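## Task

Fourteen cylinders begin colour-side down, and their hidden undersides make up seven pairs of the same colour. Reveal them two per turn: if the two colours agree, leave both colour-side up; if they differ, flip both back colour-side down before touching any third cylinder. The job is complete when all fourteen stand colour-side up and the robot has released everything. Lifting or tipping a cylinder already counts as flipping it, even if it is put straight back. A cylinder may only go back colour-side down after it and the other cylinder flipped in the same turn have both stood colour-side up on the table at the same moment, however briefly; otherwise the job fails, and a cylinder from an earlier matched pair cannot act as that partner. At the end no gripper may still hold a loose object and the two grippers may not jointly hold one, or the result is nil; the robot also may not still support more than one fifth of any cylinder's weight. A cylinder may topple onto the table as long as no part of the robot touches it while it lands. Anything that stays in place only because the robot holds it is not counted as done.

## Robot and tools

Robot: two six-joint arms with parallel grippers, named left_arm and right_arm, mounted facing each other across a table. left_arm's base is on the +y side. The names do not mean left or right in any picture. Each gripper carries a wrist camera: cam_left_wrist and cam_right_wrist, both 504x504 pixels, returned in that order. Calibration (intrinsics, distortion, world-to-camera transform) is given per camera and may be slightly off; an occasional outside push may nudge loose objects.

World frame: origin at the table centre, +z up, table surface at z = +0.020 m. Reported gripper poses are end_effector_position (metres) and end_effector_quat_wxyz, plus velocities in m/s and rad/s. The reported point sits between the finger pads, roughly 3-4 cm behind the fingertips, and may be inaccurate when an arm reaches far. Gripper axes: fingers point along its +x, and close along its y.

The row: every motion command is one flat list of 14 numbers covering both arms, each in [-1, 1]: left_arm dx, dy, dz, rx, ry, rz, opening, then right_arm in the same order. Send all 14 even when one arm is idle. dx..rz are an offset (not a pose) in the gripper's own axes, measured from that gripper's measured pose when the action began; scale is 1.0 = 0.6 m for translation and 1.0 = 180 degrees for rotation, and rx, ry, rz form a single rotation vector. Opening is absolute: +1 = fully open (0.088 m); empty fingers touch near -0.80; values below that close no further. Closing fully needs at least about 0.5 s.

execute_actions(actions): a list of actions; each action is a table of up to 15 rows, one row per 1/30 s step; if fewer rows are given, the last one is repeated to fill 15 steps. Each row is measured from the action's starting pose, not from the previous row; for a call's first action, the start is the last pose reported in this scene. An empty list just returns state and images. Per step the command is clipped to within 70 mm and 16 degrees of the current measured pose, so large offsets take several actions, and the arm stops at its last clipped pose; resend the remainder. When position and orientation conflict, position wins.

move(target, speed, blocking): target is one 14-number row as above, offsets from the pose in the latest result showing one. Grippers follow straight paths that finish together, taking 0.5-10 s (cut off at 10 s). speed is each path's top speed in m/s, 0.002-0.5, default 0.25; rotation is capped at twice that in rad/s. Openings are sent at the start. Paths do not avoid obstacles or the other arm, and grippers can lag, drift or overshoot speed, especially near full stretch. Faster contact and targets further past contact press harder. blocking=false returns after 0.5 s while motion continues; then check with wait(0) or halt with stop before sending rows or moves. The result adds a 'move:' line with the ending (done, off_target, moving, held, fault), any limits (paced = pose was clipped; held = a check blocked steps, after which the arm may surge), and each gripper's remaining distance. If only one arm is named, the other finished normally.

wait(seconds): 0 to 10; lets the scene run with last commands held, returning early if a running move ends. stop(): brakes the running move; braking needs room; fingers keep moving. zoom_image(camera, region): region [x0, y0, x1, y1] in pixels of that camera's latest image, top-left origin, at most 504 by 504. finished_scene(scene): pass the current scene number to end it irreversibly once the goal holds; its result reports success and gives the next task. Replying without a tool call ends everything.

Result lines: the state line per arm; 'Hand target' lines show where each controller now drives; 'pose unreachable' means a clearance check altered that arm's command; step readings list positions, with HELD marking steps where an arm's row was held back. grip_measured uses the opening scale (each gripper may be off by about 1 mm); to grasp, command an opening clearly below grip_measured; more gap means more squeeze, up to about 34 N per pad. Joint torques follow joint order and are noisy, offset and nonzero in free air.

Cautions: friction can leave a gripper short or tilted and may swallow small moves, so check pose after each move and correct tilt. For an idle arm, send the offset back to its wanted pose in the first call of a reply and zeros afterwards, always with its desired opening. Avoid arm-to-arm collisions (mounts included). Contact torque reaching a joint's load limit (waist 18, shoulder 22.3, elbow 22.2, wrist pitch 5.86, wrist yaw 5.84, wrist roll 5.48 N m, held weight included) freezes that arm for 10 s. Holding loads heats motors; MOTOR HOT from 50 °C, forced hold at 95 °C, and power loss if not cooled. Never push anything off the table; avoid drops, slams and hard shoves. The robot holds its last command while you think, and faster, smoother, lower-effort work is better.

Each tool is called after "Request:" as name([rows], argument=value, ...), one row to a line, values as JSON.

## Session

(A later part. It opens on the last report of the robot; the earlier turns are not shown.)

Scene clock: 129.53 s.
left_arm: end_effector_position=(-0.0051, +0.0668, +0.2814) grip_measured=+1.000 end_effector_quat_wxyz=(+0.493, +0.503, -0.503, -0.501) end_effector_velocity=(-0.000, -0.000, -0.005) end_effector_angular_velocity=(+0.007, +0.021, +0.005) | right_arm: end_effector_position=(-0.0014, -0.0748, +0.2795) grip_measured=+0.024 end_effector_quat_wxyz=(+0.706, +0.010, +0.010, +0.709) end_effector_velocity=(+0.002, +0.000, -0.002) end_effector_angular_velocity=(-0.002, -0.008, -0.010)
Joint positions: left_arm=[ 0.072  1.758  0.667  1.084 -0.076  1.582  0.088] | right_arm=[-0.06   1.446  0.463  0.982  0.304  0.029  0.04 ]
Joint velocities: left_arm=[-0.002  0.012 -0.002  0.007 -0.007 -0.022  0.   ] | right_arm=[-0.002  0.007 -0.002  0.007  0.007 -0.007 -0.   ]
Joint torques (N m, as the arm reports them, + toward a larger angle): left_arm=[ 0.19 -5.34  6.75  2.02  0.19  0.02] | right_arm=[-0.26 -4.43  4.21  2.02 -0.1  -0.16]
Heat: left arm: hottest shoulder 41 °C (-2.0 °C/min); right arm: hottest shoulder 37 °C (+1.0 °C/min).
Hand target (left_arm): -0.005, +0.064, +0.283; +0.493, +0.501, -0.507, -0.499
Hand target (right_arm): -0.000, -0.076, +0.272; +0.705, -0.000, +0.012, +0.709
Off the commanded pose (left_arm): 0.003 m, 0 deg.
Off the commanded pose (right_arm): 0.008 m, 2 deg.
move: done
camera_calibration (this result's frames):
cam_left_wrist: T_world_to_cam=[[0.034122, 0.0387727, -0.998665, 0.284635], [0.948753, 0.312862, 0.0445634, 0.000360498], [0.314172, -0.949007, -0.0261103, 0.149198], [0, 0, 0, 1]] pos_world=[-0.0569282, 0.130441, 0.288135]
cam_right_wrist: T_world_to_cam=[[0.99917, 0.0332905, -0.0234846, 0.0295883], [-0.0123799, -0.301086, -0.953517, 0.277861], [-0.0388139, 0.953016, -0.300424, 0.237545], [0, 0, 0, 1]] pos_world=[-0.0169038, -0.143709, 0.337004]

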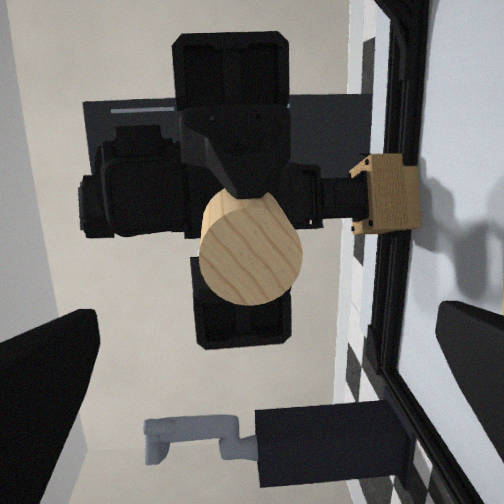

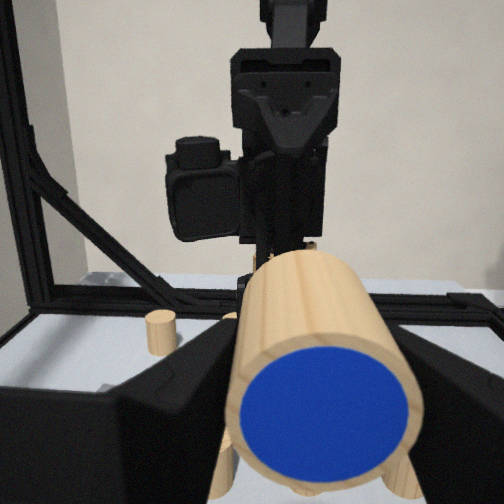

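Target y −0.026, z 0.286.

Request:
move(target=[0.16,0.009,-0.003,0,0,0.002,1,0,0,0,0,0,0,-0.3], speed=0.1)

Scene clock: 132.47 s.
left_arm: end_effector_position=(-0.0038, -0.0265, +0.2868) grip_measured=+1.000 end_effector_quat_wxyz=(+0.496, +0.502, -0.504, -0.498) end_effector_velocity=(-0.000, -0.002, -0.002) end_effector_angular_velocity=(+0.007, +0.007, +0.005) | right_arm: end_effector_position=(-0.0014, -0.0748, +0.2791) grip_measured=+0.024 end_effector_quat_wxyz=(+0.706, +0.010, +0.010, +0.709) end_effector_velocity=(+0.000, -0.000, -0.002) end_effector_angular_velocity=(-0.007, -0.024, +0.005)
Joint positions: left_arm=[ 0.094  2.027  1.082  0.945 -0.058  1.583  0.088] | right_arm=[-0.06   1.446  0.462  0.983  0.304  0.028  0.04 ]
Joint velocities: left_arm=[-0.002  0.007  0.007 -0.007 -0.007 -0.007  0.   ] | right_arm=[-0.002 -0.002 -0.002 -0.007 -0.007 -0.022 -0.   ]
Joint torques (N m, as the arm reports them, + toward a larger angle): left_arm=[ 0.2  -7.22  7.45  1.58  0.22 -0.04] | right_arm=[ 0.09 -5.42  5.81  1.72  0.02  0.  ]
Heat: left arm: hottest shoulder 41 °C (-2.0 °C/min); right arm: hottest shoulder 36 °C (+0.0 °C/min).
Hand target (left_arm): -0.004, -0.029, +0.286; +0.495, +0.501, -0.505, -0.499
Hand target (right_arm): -0.001, -0.075, +0.279; +0.706, +0.010, +0.010, +0.709
Off the commanded pose (left_arm): 0.003 m, 0 deg.
Off the commanded pose (right_arm): 0.000 m, 0 deg.
move: done
camera_calibration (this result's frames):
cam_left_wrist: T_world_to_cam=[[0.0337782, 0.0316846, -0.998927, 0.293496], [0.947561, 0.316791, 0.0420894, 0.0288853], [0.317784, -0.947966, -0.0193225, 0.0584899], [0, 0, 0, 1]] pos_world=[-0.0558715, 0.0369966, 0.293096]
cam_right_wrist: T_world_to_cam=[[0.999181, 0.0332824, -0.0229999, 0.029428], [-0.0119058, -0.301431, -0.953414, 0.277467], [-0.0386648, 0.952907, -0.300788, 0.237592], [0, 0, 0, 1]] pos_world=[-0.016914, -0.143745, 0.336683]

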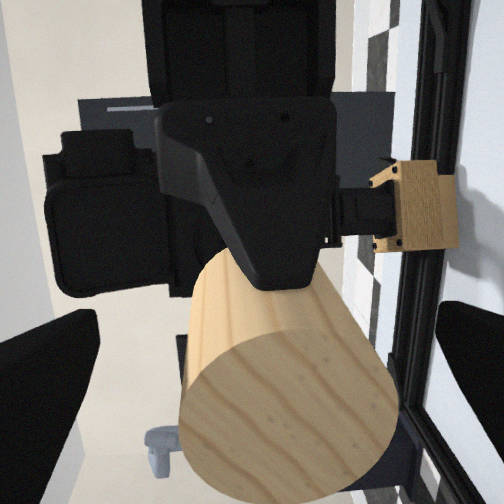

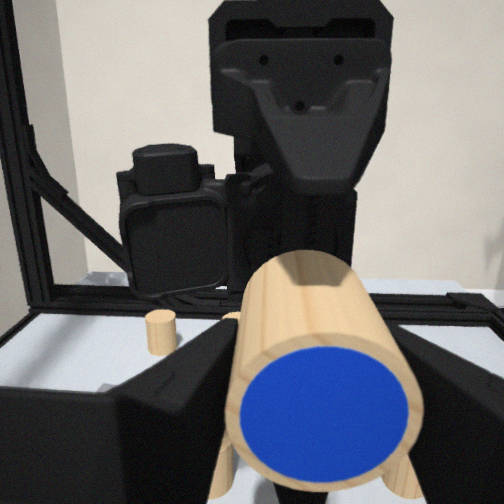

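Request:
execute_actions([
  [[0,0,0,0,0,0,-0.3,0,0,0,0,0,0,-0.3]],
  [[0,0,0,0,0,0,-0.3,0,0,0,0,0,0,-0.3]],
  [[0,0,0,0,0,0,-0.3,0,0,0,0,0,0,1]],
])

Request:
move(target=[-0.1,0,0,0,0,0,-0.3,-0.1,0,-0.01,-0.007,0.003,0,1], speed=0.15)

Request:
move(target=[-0.087,-0.208,0.226,0,0,-0.497,-0.3,0,0,0,0,0,0,1], speed=0.4)

Request:
move(target=[0.137,0,0,0,-0.004,0,-0.3,0,0,0,0,0,0,1], speed=0.07)

Scene clock: 137.87 s.
left_arm: end_effector_position=(-0.0039, -0.0268, +0.2865) grip_measured=+0.042 end_effector_quat_wxyz=(+0.496, +0.502, -0.504, -0.498) end_effector_velocity=(-0.000, +0.001, +0.002) end_effector_angular_velocity=(-0.007, +0.008, +0.005) | right_arm: end_effector_position=(-0.0015, -0.0748, +0.2791) grip_measured=+0.998 end_effector_quat_wxyz=(+0.705, +0.010, +0.010, +0.709) end_effector_velocity=(-0.002, -0.000, +0.001) end_effector_angular_velocity=(+0.007, +0.010, +0.020)
Joint positions: left_arm=[ 0.094  2.028  1.084  0.944 -0.058  1.582  0.041] | right_arm=[-0.06   1.446  0.462  0.983  0.303  0.029  0.088]
Joint velocities: left_arm=[-0.002 -0.002 -0.002  0.007 -0.007 -0.007  0.   ] | right_arm=[-0.002 -0.002 -0.002  0.007 -0.022  0.007  0.005]
Joint torques (N m, as the arm reports them, + toward a larger angle): left_arm=[ 0.04 -8.29  6.2   1.77 -0.03 -0.03] | right_arm=[ 0.06 -5.32  5.76  1.82  0.    0.  ]
Heat: left arm: hottest shoulder 41 °C (-2.0 °C/min); right arm: hottest shoulder 36 °C (+0.0 °C/min).
Hand target (left_arm): -0.004, -0.027, +0.287; +0.496, +0.502, -0.504, -0.498
Hand target (right_arm): -0.001, -0.075, +0.279; +0.705, +0.010, +0.010, +0.709
Off the commanded pose (left_arm): 0.000 m, 0 deg.
Off the commanded pose (right_arm): 0.000 m, 0 deg.
Step readings (end_effector_position; steps 1 to 15: 1st action; 16 to 30: 2nd action; 31 to 45: 3rd action):
0: left_arm (-0.0039, -0.0268, +0.2866) | right_arm (-0.0014, -0.0748, +0.2791)
1: left_arm (-0.0039, -0.0268, +0.2866) | right_arm (-0.0014, -0.0748, +0.2791)
2: left_arm (-0.0039, -0.0268, +0.2866) | right_arm (-0.0014, -0.0748, +0.2791)
4: left_arm (-0.0039, -0.0268, +0.2866) | right_arm (-0.0014, -0.0748, +0.2791)
8: left_arm (-0.0039, -0.0268, +0.2867) | right_arm (-0.0014, -0.0748, +0.2791)
15: left_arm (-0.0039, -0.0268, +0.2866) | right_arm (-0.0014, -0.0748, +0.2791)
16: left_arm (-0.0039, -0.0268, +0.2866) | right_arm (-0.0014, -0.0748, +0.2791)
17: left_arm (-0.0039, -0.0268, +0.2866) | right_arm (-0.0014, -0.0748, +0.2791)
19: left_arm (-0.0039, -0.0268, +0.2866) | right_arm (-0.0014, -0.0748, +0.2791)
23: left_arm (-0.0039, -0.0268, +0.2866) | right_arm (-0.0014, -0.0748, +0.2791)
30: left_arm (-0.0039, -0.0268, +0.2866) | right_arm (-0.0014, -0.0748, +0.2791)
31: left_arm (-0.0039, -0.0268, +0.2866) | right_arm (-0.0014, -0.0748, +0.2791)
32: left_arm (-0.0039, -0.0268, +0.2866) | right_arm (-0.0014, -0.0748, +0.2791)
34: left_arm (-0.0039, -0.0268, +0.2866) | right_arm (-0.0015, -0.0748, +0.2791)
38: left_arm (-0.0039, -0.0268, +0.2865) | right_arm (-0.0015, -0.0748, +0.2791)
45: end_effector_position above
camera_calibration (this result's frames):
cam_left_wrist: T_world_to_cam=[[0.0334691, 0.0328272, -0.9989, 0.29322], [0.947574, 0.316742, 0.0421586, 0.0290026], [0.317778, -0.947943, -0.0205052, 0.0585145], [0, 0, 0, 1]] pos_world=[-0.0558905, 0.0366565, 0.292875]
cam_right_wrist: T_world_to_cam=[[0.99916, 0.0336631, -0.0233815, 0.0296204], [-0.012155, -0.301437, -0.953409, 0.277464], [-0.0391428, 0.952892, -0.300775, 0.237585], [0, 0, 0, 1]] pos_world=[-0.0169232, -0.143752, 0.336689]

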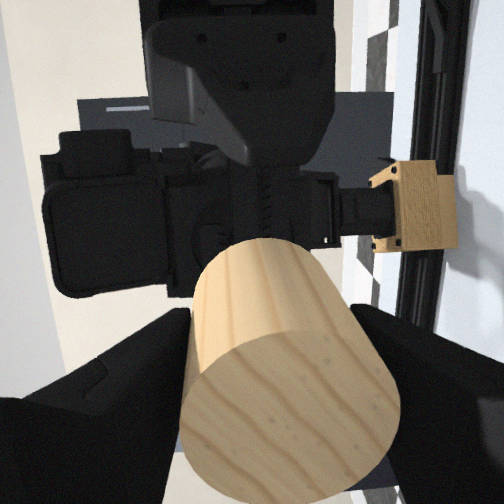

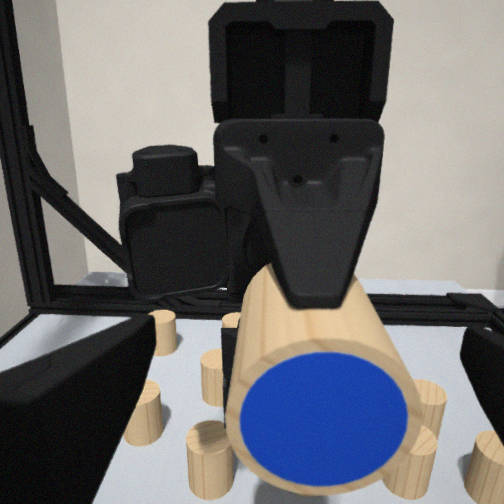

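Scene clock: 138.77 s.
left_arm: end_effector_position=(-0.0038, +0.0309, +0.2802) grip_measured=+0.041 end_effector_quat_wxyz=(+0.491, +0.505, -0.501, -0.503) end_effector_velocity=(+0.000, +0.002, +0.004) end_effector_angular_velocity=(-0.012, +0.008, +0.005) | right_arm: end_effector_position=(-0.0018, -0.1316, +0.2776) grip_measured=+1.000 end_effector_quat_wxyz=(+0.705, +0.006, +0.006, +0.709) end_effector_velocity=(-0.001, -0.002, -0.004) end_effector_angular_velocity=(-0.016, -0.014, +0.010)
Joint positions: left_arm=[ 0.085  1.865  0.819  1.03  -0.063  1.582  0.041] | right_arm=[0.033 1.185 0.283 0.902 0.397 0.018 0.088]
Joint velocities: left_arm=[-0.002 -0.012 -0.007  0.007 -0.007 -0.007  0.   ] | right_arm=[ 0.002 -0.012 -0.007 -0.022 -0.007 -0.007  0.   ]
Joint torques (N m, as the arm reports them, + toward a larger angle): left_arm=[-0.22 -8.46  5.36  2.09 -0.21 -0.05] | right_arm=[ 0.28 -4.46  4.29  1.57  0.11 -0.18]
Heat: left arm: hottest shoulder 41 °C (-2.0 °C/min); right arm: hottest shoulder 36 °C (+0.0 °C/min).
Hand target (left_arm): -0.004, +0.033, +0.287; +0.496, +0.502, -0.504, -0.498
Hand target (right_arm): -0.001, -0.135, +0.273; +0.706, -0.001, +0.006, +0.709
Off the commanded pose (left_arm): 0.007 m, 1 deg.
Off the commanded pose (right_arm): 0.006 m, 1 deg.
move: done
camera_calibration (this result's frames):
cam_left_wrist: T_world_to_cam=[[0.0347172, 0.0482773, -0.99823, 0.284441], [0.948725, 0.312421, 0.0481051, 0.00938053], [0.314191, -0.948716, -0.0349555, 0.117115], [0, 0, 0, 1]] pos_world=[-0.0555711, 0.0944465, 0.287581]
cam_right_wrist: T_world_to_cam=[[0.999343, 0.0340621, -0.0123621, 0.0288484], [-0.00153636, -0.301019, -0.953617, 0.25903], [-0.0362034, 0.95301, -0.300769, 0.2912], [0, 0, 0, 1]] pos_world=[-0.0178891, -0.200526, 0.334956]

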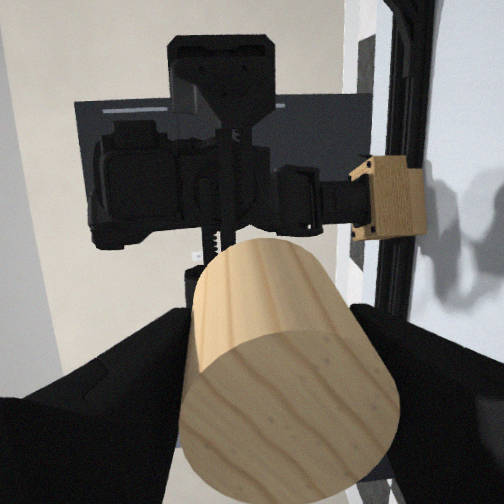

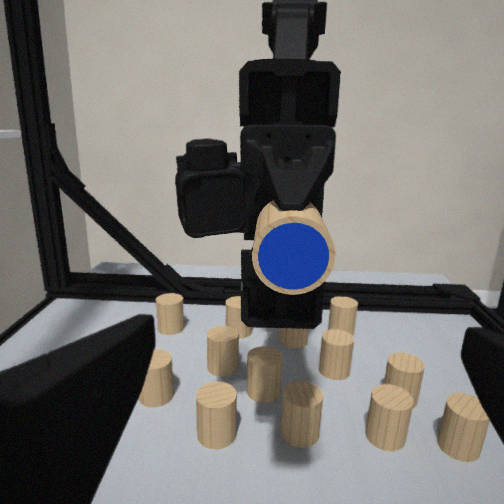

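Scene clock: 141.40 s.
left_arm: end_effector_position=(-0.1358, +0.0858, +0.1553) grip_measured=+0.038 end_effector_quat_wxyz=(-0.003, +0.711, +0.000, -0.703) end_effector_velocity=(+0.001, +0.003, -0.001) end_effector_angular_velocity=(+0.018, -0.014, +0.005) | right_arm: end_effector_position=(-0.0018, -0.1316, +0.2775) grip_measured=+1.000 end_effector_quat_wxyz=(+0.705, +0.006, +0.006, +0.709) end_effector_velocity=(-0.004, +0.000, -0.001) end_effector_angular_velocity=(-0.007, -0.010, +0.024)
Joint positions: left_arm=[-0.194  2.384  2.061 -1.255 -0.008  1.223  0.041] | right_arm=[0.033 1.185 0.283 0.901 0.397 0.018 0.088]
Joint velocities: left_arm=[-0.002  0.007  0.007 -0.022 -0.007 -0.007 -0.   ] | right_arm=[ 0.002  0.002  0.002 -0.007 -0.022 -0.007  0.   ]
Joint torques (N m, as the arm reports them, + toward a larger angle): left_arm=[-0.11 -8.96  7.17 -0.05  0.25 -0.09] | right_arm=[ 0.08 -3.57  6.04  1.79  0.    0.  ]
Heat: left arm: hottest shoulder 42 °C (-1.0 °C/min); right arm: hottest shoulder 36 °C (+1.0 °C/min).
Hand target (left_arm): -0.138, +0.085, +0.154; -0.004, +0.709, +0.003, -0.705
Hand target (right_arm): -0.002, -0.132, +0.277; +0.705, +0.006, +0.006, +0.709
Off the commanded pose (left_arm): 0.002 m, 0 deg.
Off the commanded pose (right_arm): 0.000 m, 0 deg.
move: done
camera_calibration (this result's frames):
cam_left_wrist: T_world_to_cam=[[0.0246012, 0.999004, 0.0372183, -0.0821112], [0.942946, -0.0355538, 0.331043, 0.108633], [0.332037, 0.0269508, -0.942881, 0.266086], [0, 0, 0, 1]] pos_world=[-0.188766, 0.0787205, 0.217981]
cam_right_wrist: T_world_to_cam=[[0.999345, 0.0340578, -0.0122251, 0.0288088], [-0.00139419, -0.301354, -0.953511, 0.258881], [-0.0361585, 0.952904, -0.301109, 0.291257], [0, 0, 0, 1]] pos_world=[-0.0178976, -0.200506, 0.334899]

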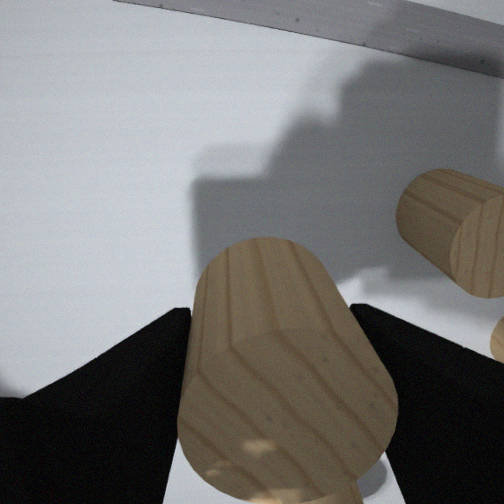

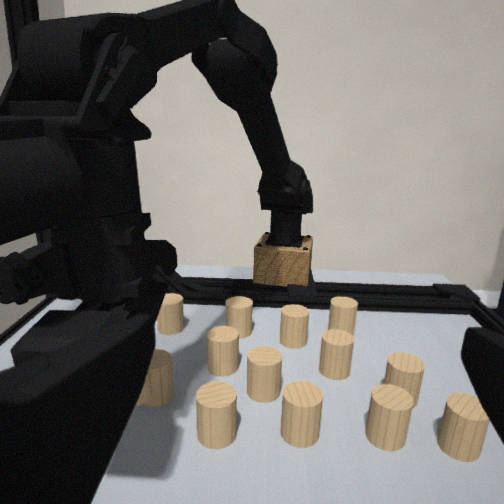

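Scene clock: 142.87 s.
left_arm: end_effector_position=(-0.1352, +0.0844, +0.0810) grip_measured=+0.036 end_effector_quat_wxyz=(+0.002, +0.707, -0.004, -0.707) end_effector_velocity=(+0.001, +0.003, -0.001) end_effector_angular_velocity=(+0.009, -0.011, +0.034) | right_arm: end_effector_position=(-0.0018, -0.1316, +0.2775) grip_measured=+1.000 end_effector_quat_wxyz=(+0.705, +0.006, +0.006, +0.709) end_effector_velocity=(-0.002, -0.000, -0.002) end_effector_angular_velocity=(-0.007, -0.010, +0.020)
Joint positions: left_arm=[-0.19   2.445  1.869 -0.986 -0.003  1.226  0.041] | right_arm=[0.033 1.185 0.283 0.901 0.397 0.018 0.088]
Joint velocities: left_arm=[-0.002 -0.002 -0.007 -0.007 -0.007 -0.037 -0.   ] | right_arm=[-0.002 -0.002 -0.002 -0.007 -0.022 -0.007  0.   ]
Joint torques (N m, as the arm reports them, + toward a larger angle): left_arm=[ 0.19 -8.54  4.79  0.77  0.22  0.12] | right_arm=[ 0.04 -3.57  6.06  1.78  0.01 -0.01]
Heat: left arm: hottest shoulder 42 °C (-1.0 °C/min); right arm: hottest shoulder 36 °C (+1.0 °C/min).
Hand target (left_arm): -0.134, +0.087, +0.073; -0.003, +0.706, +0.001, -0.708
Hand target (right_arm): -0.002, -0.132, +0.278; +0.705, +0.006, +0.006, +0.709
Off the commanded pose (left_arm): 0.008 m, 1 deg.
Off the commanded pose (right_arm): 0.000 m, 0 deg.
move: done
camera_calibration (this result's frames):
cam_left_wrist: T_world_to_cam=[[0.0237922, 0.99944, 0.0235238, -0.0769921], [0.946565, -0.0300914, 0.321107, 0.133431], [0.321635, 0.0146269, -0.946751, 0.195757], [0, 0, 0, 1]] pos_world=[-0.187432, 0.0781008, 0.144299]
cam_right_wrist: T_world_to_cam=[[0.999345, 0.0340578, -0.0122251, 0.0288088], [-0.00139419, -0.301354, -0.953511, 0.258881], [-0.0361585, 0.952904, -0.301109, 0.291257], [0, 0, 0, 1]] pos_world=[-0.0178976, -0.200506, 0.334899]

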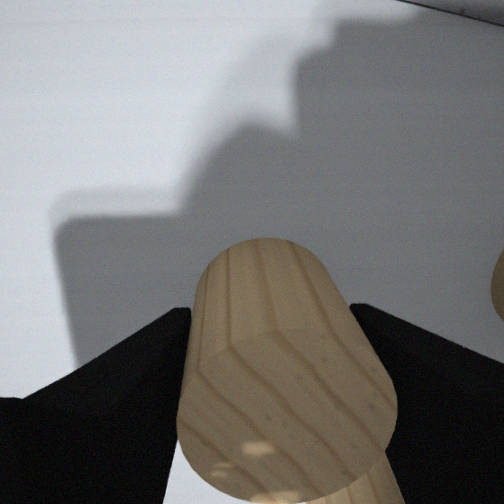

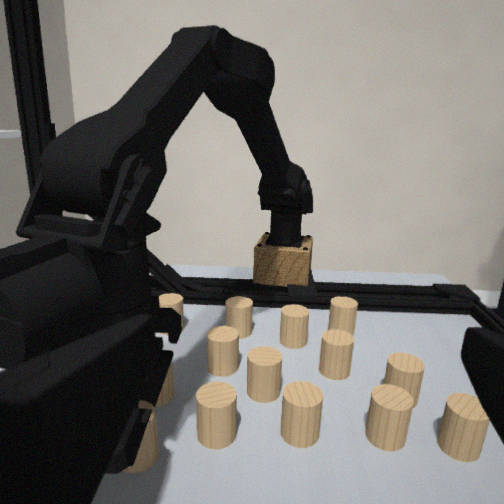

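Request:
execute_actions([
  [[0.01,0,0,0,0,0,-0.3,0,0,0,0,0,0,1]],
  [[0,0,0,0,0,0,0.5,0,0,0,0,0,0,1]],
])

Request:
move(target=[-0.13,0,0,0,0,0,0.5,0,0,0,0,0,0,1], speed=0.15)

Request:
move(target=[-0.004,-0.052,-0.12,0,0,0.003,0.5,0,0,0,0,0,0,1], speed=0.25)

Scene clock: 145.93 s.
left_arm: end_effector_position=(-0.1356, +0.0825, +0.0807) grip_measured=+0.493 end_effector_quat_wxyz=(+0.005, +0.706, -0.007, -0.709) end_effector_velocity=(+0.001, +0.003, -0.001) end_effector_angular_velocity=(+0.009, -0.011, +0.005) | right_arm: end_effector_position=(-0.0018, -0.1316, +0.2775) grip_measured=+1.000 end_effector_quat_wxyz=(+0.705, +0.006, +0.006, +0.709) end_effector_velocity=(-0.002, -0.001, -0.005) end_effector_angular_velocity=(-0.020, -0.016, +0.010)
Joint positions: left_arm=[-0.19   2.446  1.868 -0.976 -0.002  1.226  0.063] | right_arm=[0.033 1.185 0.283 0.901 0.397 0.018 0.088]
Joint velocities: left_arm=[-0.002 -0.002 -0.007 -0.007 -0.007 -0.007  0.003] | right_arm=[ 0.002 -0.002 -0.002 -0.022 -0.007 -0.007  0.   ]
Joint torques (N m, as the arm reports them, + toward a larger angle): left_arm=[-0.14 -9.9   5.56  0.14  0.05 -0.01] | right_arm=[ 0.04 -3.63  6.05  1.8   0.01 -0.01]
Heat: left arm: hottest shoulder 43 °C (+0.0 °C/min); right arm: hottest shoulder 35 °C (+0.0 °C/min).
Hand target (left_arm): -0.136, +0.083, +0.081; +0.005, +0.706, -0.006, -0.708
Hand target (right_arm): -0.002, -0.132, +0.278; +0.705, +0.006, +0.006, +0.709
Off the commanded pose (left_arm): 0.000 m, 0 deg.
Off the commanded pose (right_arm): 0.000 m, 0 deg.
Step readings (end_effector_position; steps 1 to 15: 1st action; 16 to 30: 2nd action):
0: left_arm (-0.1352, +0.0839, +0.0806) | right_arm (-0.0018, -0.1316, +0.2775)
1: left_arm (-0.1352, +0.0838, +0.0807) | right_arm (-0.0018, -0.1316, +0.2775)
2: left_arm (-0.1352, +0.0838, +0.0807) | right_arm (-0.0018, -0.1316, +0.2775)
4: left_arm (-0.1354, +0.0833, +0.0807) | right_arm (-0.0018, -0.1316, +0.2775)
8: left_arm (-0.1355, +0.0830, +0.0807) | right_arm (-0.0018, -0.1316, +0.2775)
15: left_arm (-0.1356, +0.0827, +0.0807) | right_arm (-0.0018, -0.1316, +0.2775)
16: left_arm (-0.1356, +0.0827, +0.0807) | right_arm (-0.0018, -0.1316, +0.2775)
17: left_arm (-0.1356, +0.0827, +0.0807) | right_arm (-0.0018, -0.1316, +0.2775)
19: left_arm (-0.1356, +0.0825, +0.0807) | right_arm (-0.0018, -0.1316, +0.2775)
23: left_arm (-0.1356, +0.0825, +0.0807) | right_arm (-0.0018, -0.1316, +0.2775)
30: end_effector_position above
camera_calibration (this result's frames):
cam_left_wrist: T_world_to_cam=[[0.0234946, 0.99961, 0.0150854, -0.0744181], [0.947797, -0.0270716, 0.317723, 0.134088], [0.318007, 0.00683311, -0.948064, 0.195878], [0, 0, 0, 1]] pos_world=[-0.18763, 0.0766806, 0.144224]
cam_right_wrist: T_world_to_cam=[[0.999345, 0.0340578, -0.0122251, 0.0288088], [-0.00139419, -0.301354, -0.953511, 0.258881], [-0.0361585, 0.952904, -0.301109, 0.291257], [0, 0, 0, 1]] pos_world=[-0.0178976, -0.200506, 0.334899]

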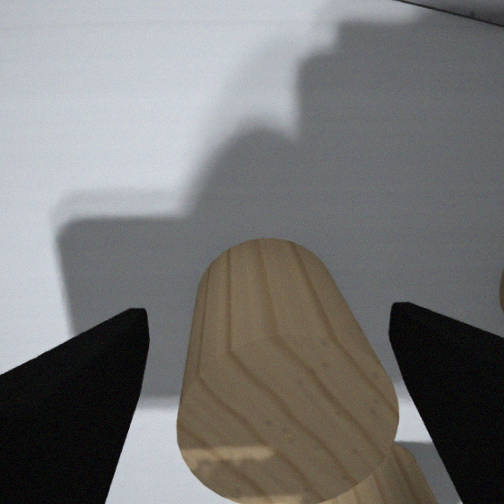

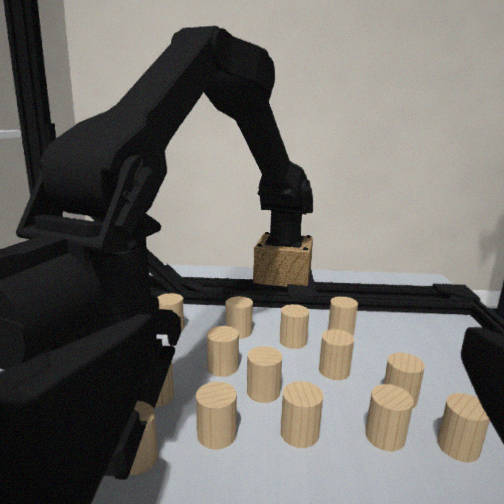

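Scene clock: 146.90 s.
left_arm: end_effector_position=(-0.1344, +0.0859, +0.1510) grip_measured=+0.500 end_effector_quat_wxyz=(-0.001, +0.708, -0.001, -0.706) end_effector_velocity=(+0.002, -0.001, +0.004) end_effector_angular_velocity=(-0.000, -0.008, -0.005) | right_arm: end_effector_position=(-0.0018, -0.1316, +0.2775) grip_measured=+1.000 end_effector_quat_wxyz=(+0.705, +0.006, +0.006, +0.709) end_effector_velocity=(-0.000, +0.000, -0.003) end_effector_angular_velocity=(-0.011, -0.012, +0.005)
Joint positions: left_arm=[-0.19   2.375  2.028 -1.224 -0.002  1.226  0.063] | right_arm=[0.033 1.185 0.283 0.901 0.397 0.018 0.088]
Joint velocities: left_arm=[ 0.002  0.002  0.022 -0.022 -0.007  0.007 -0.   ] | right_arm=[-0.002  0.002 -0.002 -0.007 -0.007 -0.007  0.   ]
Joint torques (N m, as the arm reports them, + toward a larger angle): left_arm=[ -0.04 -10.78   6.98   0.     0.05  -0.02] | right_arm=[ 0.02 -3.61  6.06  1.79  0.03 -0.02]
Heat: left arm: hottest shoulder 43 °C (+0.0 °C/min); right arm: hottest shoulder 35 °C (-1.0 °C/min).
Hand target (left_arm): -0.136, +0.084, +0.159; +0.005, +0.706, -0.007, -0.709
Hand target (right_arm): -0.002, -0.132, +0.278; +0.705, +0.006, +0.006, +0.709
Off the commanded pose (left_arm): 0.008 m, 1 deg.
Off the commanded pose (right_arm): 0.000 m, 0 deg.
move: done
camera_calibration (this result's frames):
cam_left_wrist: T_world_to_cam=[[0.023351, 0.999212, 0.0320827, -0.0814293], [0.945847, -0.0324743, 0.322985, 0.110096], [0.323772, 0.0228033, -0.94586, 0.261191], [0, 0, 0, 1]] pos_world=[-0.186799, 0.0789844, 0.214104]
cam_right_wrist: T_world_to_cam=[[0.999345, 0.0340578, -0.0122251, 0.0288088], [-0.00139419, -0.301354, -0.953511, 0.258881], [-0.0361585, 0.952904, -0.301109, 0.291257], [0, 0, 0, 1]] pos_world=[-0.0178976, -0.200506, 0.334899]

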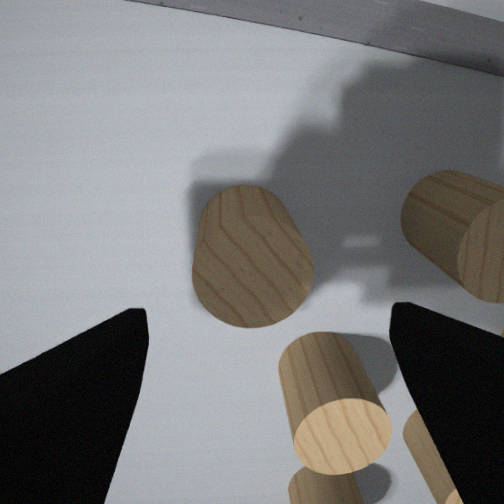

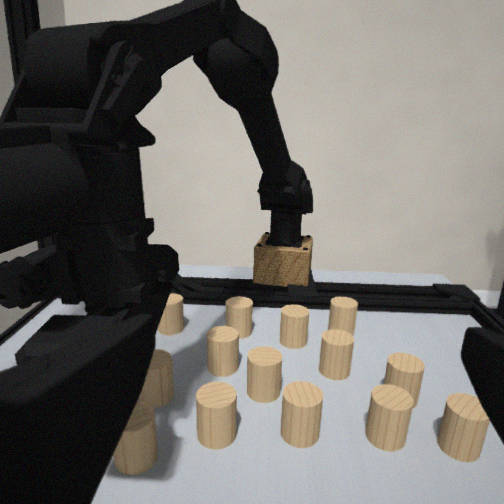

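Scene clock: 147.80 s.
left_arm: end_effector_position=(-0.0633, +0.1169, +0.1490) grip_measured=+0.500 end_effector_quat_wxyz=(-0.001, +0.708, +0.002, -0.706) end_effector_velocity=(+0.001, +0.002, +0.001) end_effector_angular_velocity=(-0.004, -0.007, -0.010) | right_arm: end_effector_position=(-0.0018, -0.1316, +0.2776) grip_measured=+1.000 end_effector_quat_wxyz=(+0.705, +0.006, +0.006, +0.709) end_effector_velocity=(-0.000, -0.000, +0.001) end_effector_angular_velocity=(+0.007, -0.019, +0.005)
Joint positions: left_arm=[-0.052  2.168  1.671 -1.078 -0.002  1.361  0.063] | right_arm=[0.033 1.185 0.283 0.901 0.397 0.018 0.088]
Joint velocities: left_arm=[-0.002 -0.012 -0.017  0.007 -0.007  0.007 -0.   ] | right_arm=[-0.002 -0.002 -0.002  0.007 -0.007 -0.022  0.   ]
Joint torques (N m, as the arm reports them, + toward a larger angle): left_arm=[  0.01 -10.38   5.1    0.42  -0.09   0.09] | right_arm=[ 0.04 -3.63  6.1   1.79  0.   -0.01]
Heat: left arm: hottest shoulder 44 °C (+1.0 °C/min); right arm: hottest shoulder 35 °C (-1.0 °C/min).
Hand target (left_arm): -0.062, +0.117, +0.154; +0.003, +0.708, -0.004, -0.706
Hand target (right_arm): -0.002, -0.132, +0.278; +0.705, +0.006, +0.006, +0.709
Off the commanded pose (left_arm): 0.005 m, 1 deg.
Off the commanded pose (right_arm): 0.000 m, 0 deg.
move: done
camera_calibration (this result's frames):
cam_left_wrist: T_world_to_cam=[[0.0206548, 0.999135, 0.0360947, -0.114783], [0.945668, -0.0312408, 0.323628, 0.0442451], [0.324476, 0.0274491, -0.945496, 0.23507], [0, 0, 0, 1]] pos_world=[-0.115745, 0.109613, 0.212082]
cam_right_wrist: T_world_to_cam=[[0.999343, 0.0340621, -0.0123621, 0.0288366], [-0.00153636, -0.301019, -0.953617, 0.259056], [-0.0362034, 0.95301, -0.300769, 0.291242], [0, 0, 0, 1]] pos_world=[-0.0178758, -0.200557, 0.334994]

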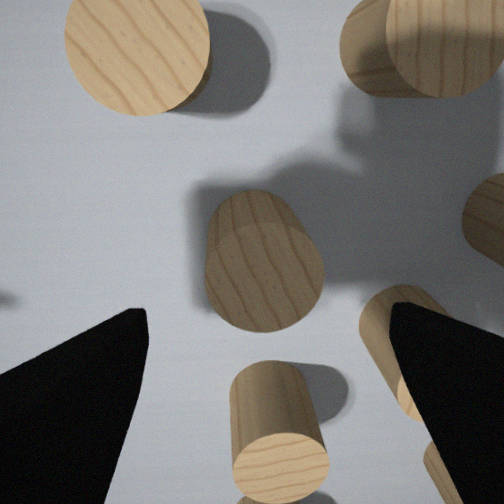

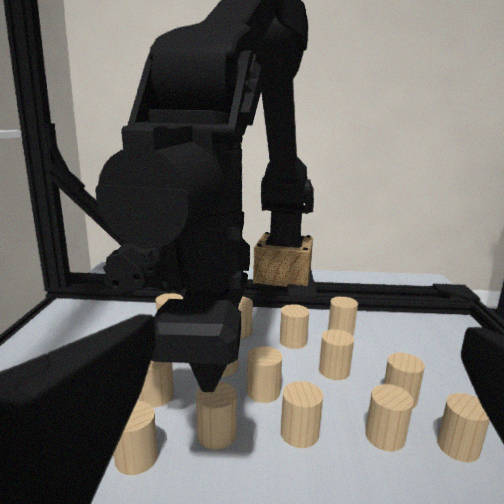

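Request:
move(target=[0.127,-0.008,-0.002,0,0,0,0.5,0,0,0,0,0,0,1], speed=0.07)

Request:
execute_actions([
  [[0,0,0,0,0,0,-0.3,0,0,0,0,0,0,1]],
  [[0,0,0,0,0,0,-0.3,0,0,0,0,0,0,1]],
])

Request:
move(target=[-0.13,0,0,0,0,0,-0.3,0,0,0,0,0,0,1], speed=0.15)

Request:
move(target=[-0.214,0.203,-0.1,0,0,0.502,-0.3,0,0,0,0,0,0,1], speed=0.4)

Scene clock: 152.60 s.
left_arm: end_effector_position=(-0.0626, +0.1205, +0.0772) grip_measured=+0.500 end_effector_quat_wxyz=(+0.002, +0.707, -0.002, -0.707) end_effector_velocity=(+0.001, +0.004, -0.001) end_effector_angular_velocity=(+0.010, -0.010, +0.020) | right_arm: end_effector_position=(-0.0018, -0.1316, +0.2776) grip_measured=+1.000 end_effector_quat_wxyz=(+0.705, +0.006, +0.006, +0.709) end_effector_velocity=(+0.000, -0.001, -0.004) end_effector_angular_velocity=(-0.011, +0.003, +0.005)
Joint positions: left_arm=[-0.052  2.252  1.504 -0.817 -0.002  1.362  0.063] | right_arm=[0.033 1.185 0.283 0.901 0.397 0.018 0.088]
Joint velocities: left_arm=[-0.002 -0.002 -0.007 -0.007 -0.007 -0.022 -0.   ] | right_arm=[-0.002 -0.002 -0.007 -0.007 -0.007  0.007  0.   ]
Joint torques (N m, as the arm reports them, + toward a larger angle): left_arm=[ 0.08 -7.79  4.82  0.42  0.05  0.05] | right_arm=[ 0.02 -3.6   6.04  1.79  0.   -0.01]
Heat: left arm: hottest shoulder 45 °C (+3.0 °C/min); right arm: hottest shoulder 35 °C (-2.0 °C/min).
Hand target (left_arm): -0.061, +0.122, +0.073; -0.001, +0.708, +0.002, -0.706
Hand target (right_arm): -0.002, -0.132, +0.278; +0.705, +0.006, +0.006, +0.709
Off the commanded pose (left_arm): 0.005 m, 1 deg.
Off the commanded pose (right_arm): 0.000 m, 0 deg.
move: done
camera_calibration (this result's frames):
cam_left_wrist: T_world_to_cam=[[0.0214793, 0.999412, 0.0267319, -0.115028], [0.946284, -0.0289512, 0.322037, 0.0667812], [0.322621, 0.0183788, -0.94635, 0.167828], [0, 0, 0, 1]] pos_world=[-0.114868, 0.113809, 0.140393]
cam_right_wrist: T_world_to_cam=[[0.999343, 0.0340621, -0.0123621, 0.0288366], [-0.00153636, -0.301019, -0.953617, 0.259056], [-0.0362034, 0.95301, -0.300769, 0.291242], [0, 0, 0, 1]] pos_world=[-0.0178758, -0.200557, 0.334994]

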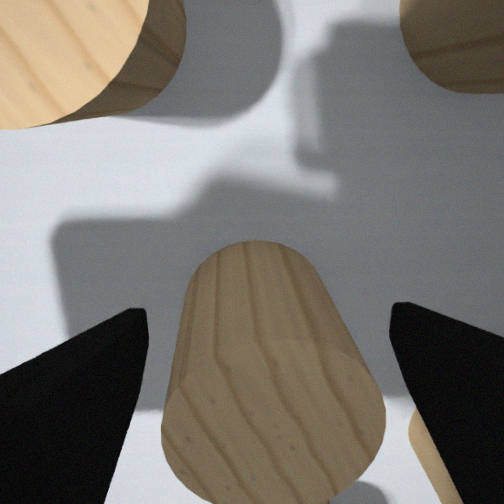

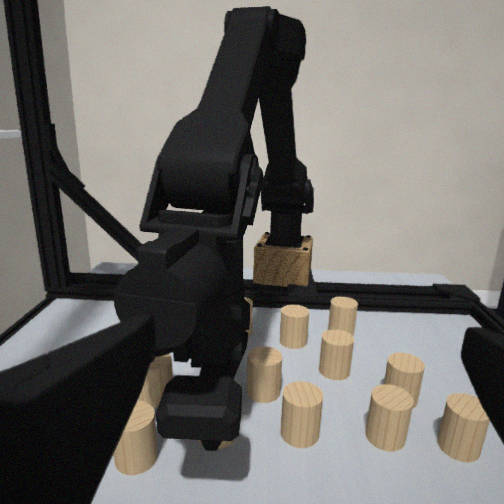

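Scene clock: 153.60 s.
left_arm: end_effector_position=(-0.0625, +0.1206, +0.0772) grip_measured=+0.037 end_effector_quat_wxyz=(+0.002, +0.707, -0.002, -0.707) end_effector_velocity=(+0.001, +0.002, +0.000) end_effector_angular_velocity=(+0.006, -0.009, +0.005) | right_arm: end_effector_position=(-0.0018, -0.1316, +0.2776) grip_measured=+1.000 end_effector_quat_wxyz=(+0.705, +0.006, +0.006, +0.709) end_effector_velocity=(-0.000, -0.000, -0.002) end_effector_angular_velocity=(-0.007, -0.025, +0.005)
Joint positions: left_arm=[-0.052  2.252  1.504 -0.818 -0.002  1.362  0.041] | right_arm=[0.033 1.185 0.283 0.901 0.397 0.018 0.088]
Joint velocities: left_arm=[-0.002 -0.002 -0.002 -0.007 -0.007 -0.007 -0.   ] | right_arm=[-0.002 -0.002 -0.002 -0.007 -0.007 -0.022  0.   ]
Joint torques (N m, as the arm reports them, + toward a larger angle): left_arm=[ 0.02 -8.54  5.36  0.22  0.08  0.01] | right_arm=[ 0.08 -3.61  6.08  1.8   0.    0.  ]
Heat: left arm: hottest shoulder 45 °C (+3.0 °C/min); right arm: hottest shoulder 34 °C (-3.0 °C/min).
Hand target (left_arm): -0.063, +0.121, +0.077; +0.002, +0.707, -0.002, -0.707
Hand target (right_arm): -0.002, -0.132, +0.278; +0.705, +0.006, +0.006, +0.709
Off the commanded pose (left_arm): 0.000 m, 0 deg.
Off the commanded pose (right_arm): 0.000 m, 0 deg.
Step readings (end_effector_position; steps 1 to 15: 1st action; 16 to 30: 2nd action):
0: left_arm (-0.0626, +0.1205, +0.0772) | right_arm (-0.0018, -0.1316, +0.2776)
1: left_arm (-0.0626, +0.1205, +0.0772) | right_arm (-0.0018, -0.1316, +0.2776)
2: left_arm (-0.0626, +0.1205, +0.0772) | right_arm (-0.0018, -0.1316, +0.2776)
4: left_arm (-0.0626, +0.1203, +0.0773) | right_arm (-0.0018, -0.1316, +0.2776)
8: left_arm (-0.0625, +0.1206, +0.0772) | right_arm (-0.0018, -0.1316, +0.2776)
15: left_arm (-0.0625, +0.1206, +0.0772) | right_arm (-0.0018, -0.1316, +0.2776)
16: left_arm (-0.0625, +0.1206, +0.0772) | right_arm (-0.0018, -0.1316, +0.2776)
17: left_arm (-0.0625, +0.1206, +0.0772) | right_arm (-0.0018, -0.1316, +0.2776)
19: left_arm (-0.0625, +0.1206, +0.0772) | right_arm (-0.0018, -0.1316, +0.2776)
23: left_arm (-0.0625, +0.1206, +0.0772) | right_arm (-0.0018, -0.1316, +0.2776)
30: end_effector_position above
camera_calibration (this result's frames):
cam_left_wrist: T_world_to_cam=[[0.0214751, 0.999392, 0.0274812, -0.115247], [0.946233, -0.0291916, 0.322165, 0.0667694], [0.322771, 0.0190851, -0.946285, 0.167733], [0, 0, 0, 1]] pos_world=[-0.114844, 0.113925, 0.140379]
cam_right_wrist: T_world_to_cam=[[0.999343, 0.0340621, -0.0123621, 0.0288366], [-0.00153636, -0.301019, -0.953617, 0.259056], [-0.0362034, 0.95301, -0.300769, 0.291242], [0, 0, 0, 1]] pos_world=[-0.0178758, -0.200557, 0.334994]

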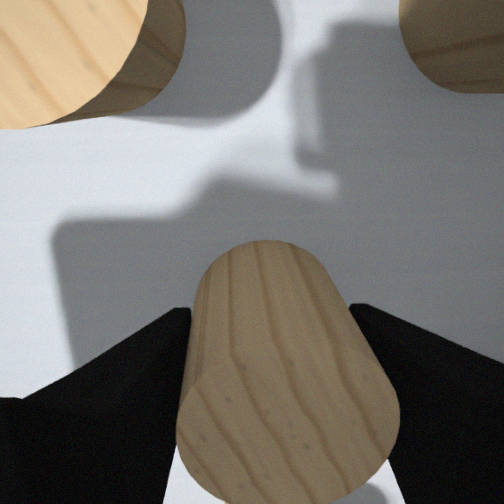

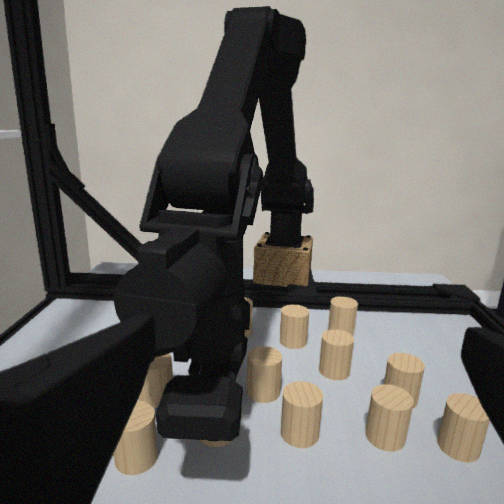

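Scene clock: 154.57 s.
left_arm: end_effector_position=(-0.0619, +0.1238, +0.1473) grip_measured=+0.037 end_effector_quat_wxyz=(-0.005, +0.709, +0.005, -0.705) end_effector_velocity=(+0.004, -0.000, +0.006) end_effector_angular_velocity=(-0.002, -0.022, +0.009) | right_arm: end_effector_position=(-0.0018, -0.1316, +0.2776) grip_measured=+1.000 end_effector_quat_wxyz=(+0.705, +0.006, +0.006, +0.709) end_effector_velocity=(-0.000, +0.000, +0.000) end_effector_angular_velocity=(-0.002, -0.008, +0.005)
Joint positions: left_arm=[-0.052  2.152  1.638 -1.072 -0.002  1.362  0.041] | right_arm=[0.033 1.185 0.283 0.901 0.397 0.018 0.088]
Joint velocities: left_arm=[ 0.002 -0.007  0.012 -0.022 -0.022 -0.007 -0.   ] | right_arm=[-0.002 -0.002  0.002 -0.007 -0.007 -0.007  0.   ]
Joint torques (N m, as the arm reports them, + toward a larger angle): left_arm=[-0.17 -9.7   6.86 -0.05  0.05 -0.04] | right_arm=[ 0.08 -3.63  6.04  1.8   0.    0.  ]
Heat: left arm: hottest shoulder 45 °C (+3.0 °C/min); right arm: hottest shoulder 34 °C (-3.0 °C/min).
Hand target (left_arm): -0.063, +0.121, +0.155; +0.002, +0.707, -0.002, -0.707
Hand target (right_arm): -0.002, -0.132, +0.278; +0.705, +0.006, +0.006, +0.709
Off the commanded pose (left_arm): 0.008 m, 1 deg.
Off the commanded pose (right_arm): 0.000 m, 0 deg.
move: done
camera_calibration (this result's frames):
cam_left_wrist: T_world_to_cam=[[0.0213181, 0.998652, 0.0473301, -0.123184], [0.944874, -0.0355965, 0.325493, 0.0438648], [0.326739, 0.0377822, -0.944359, 0.231432], [0, 0, 0, 1]] pos_world=[-0.114438, 0.115835, 0.210107]
cam_right_wrist: T_world_to_cam=[[0.999343, 0.0340621, -0.0123621, 0.0288366], [-0.00153636, -0.301019, -0.953617, 0.259056], [-0.0362034, 0.95301, -0.300769, 0.291242], [0, 0, 0, 1]] pos_world=[-0.0178758, -0.200557, 0.334994]

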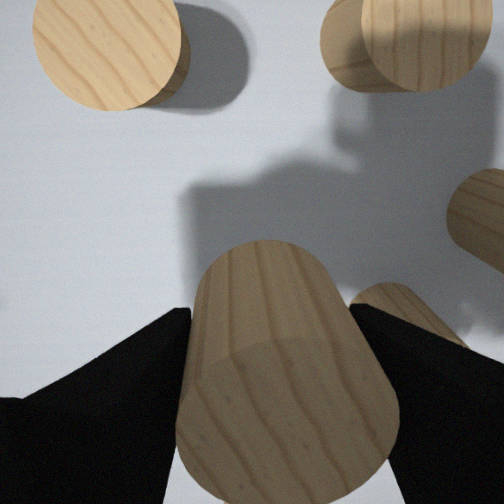

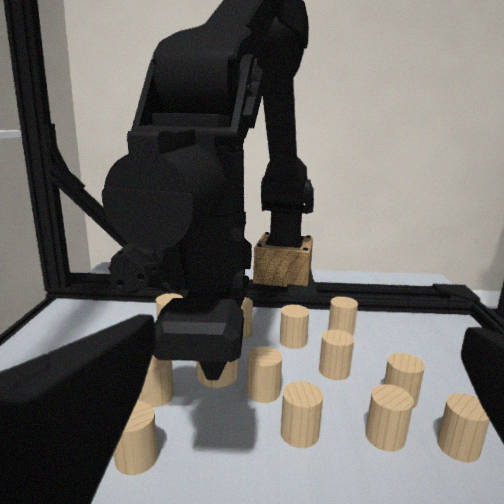

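Scene clock: 157.10 s.
left_arm: end_effector_position=(-0.0037, +0.0024, +0.2748) grip_measured=+0.035 end_effector_quat_wxyz=(+0.494, +0.504, -0.500, -0.502) end_effector_velocity=(+0.002, -0.001, +0.001) end_effector_angular_velocity=(-0.007, +0.008, +0.020) | right_arm: end_effector_position=(-0.0018, -0.1316, +0.2776) grip_measured=+1.000 end_effector_quat_wxyz=(+0.705, +0.006, +0.006, +0.709) end_effector_velocity=(+0.000, -0.001, -0.000) end_effector_angular_velocity=(-0.002, +0.006, +0.005)
Joint positions: left_arm=[ 0.089  1.967  0.939  1.016 -0.065  1.578  0.041] | right_arm=[0.033 1.185 0.283 0.901 0.397 0.018 0.088]
Joint velocities: left_arm=[-0.002  0.002  0.002  0.007 -0.022 -0.007 -0.   ] | right_arm=[-0.002 -0.007 -0.002 -0.007 -0.007  0.007  0.   ]
Joint torques (N m, as the arm reports them, + toward a larger angle): left_arm=[ 0.22 -6.83  6.64  2.11  0.2   0.06] | right_arm=[ 0.07 -3.63  6.04  1.8   0.01 -0.02]
Heat: left arm: hottest shoulder 45 °C (+3.0 °C/min); right arm: hottest shoulder 34 °C (-4.0 °C/min).
Hand target (left_arm): -0.003, +0.001, +0.275; +0.494, +0.503, -0.503, -0.501
Hand target (right_arm): -0.002, -0.132, +0.278; +0.705, +0.006, +0.006, +0.709
Off the commanded pose (left_arm): 0.003 m, 0 deg.
Off the commanded pose (right_arm): 0.000 m, 0 deg.
move: done
camera_calibration (this result's frames):
cam_left_wrist: T_world_to_cam=[[0.0297162, 0.0454256, -0.998526, 0.280447], [0.947359, 0.317324, 0.0426294, 0.0199443], [0.318792, -0.947229, -0.0336047, 0.0894774], [0, 0, 0, 1]] pos_world=[-0.055753, 0.0656873, 0.28219]
cam_right_wrist: T_world_to_cam=[[0.999343, 0.0340621, -0.0123621, 0.0288366], [-0.00153636, -0.301019, -0.953617, 0.259056], [-0.0362034, 0.95301, -0.300769, 0.291242], [0, 0, 0, 1]] pos_world=[-0.0178758, -0.200557, 0.334994]

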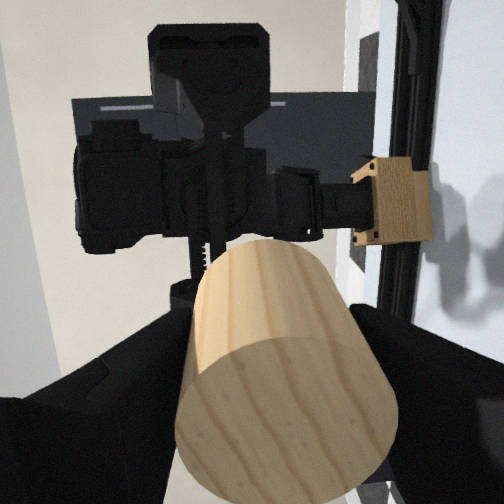

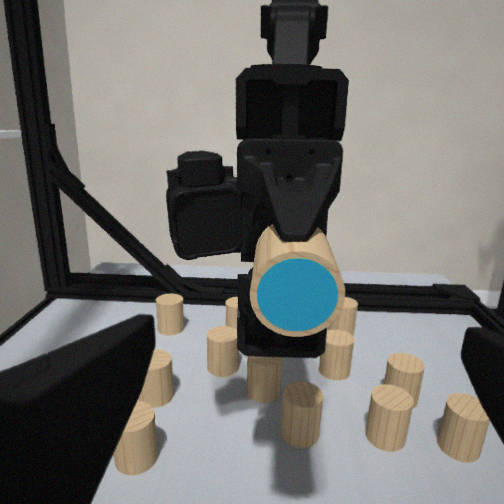

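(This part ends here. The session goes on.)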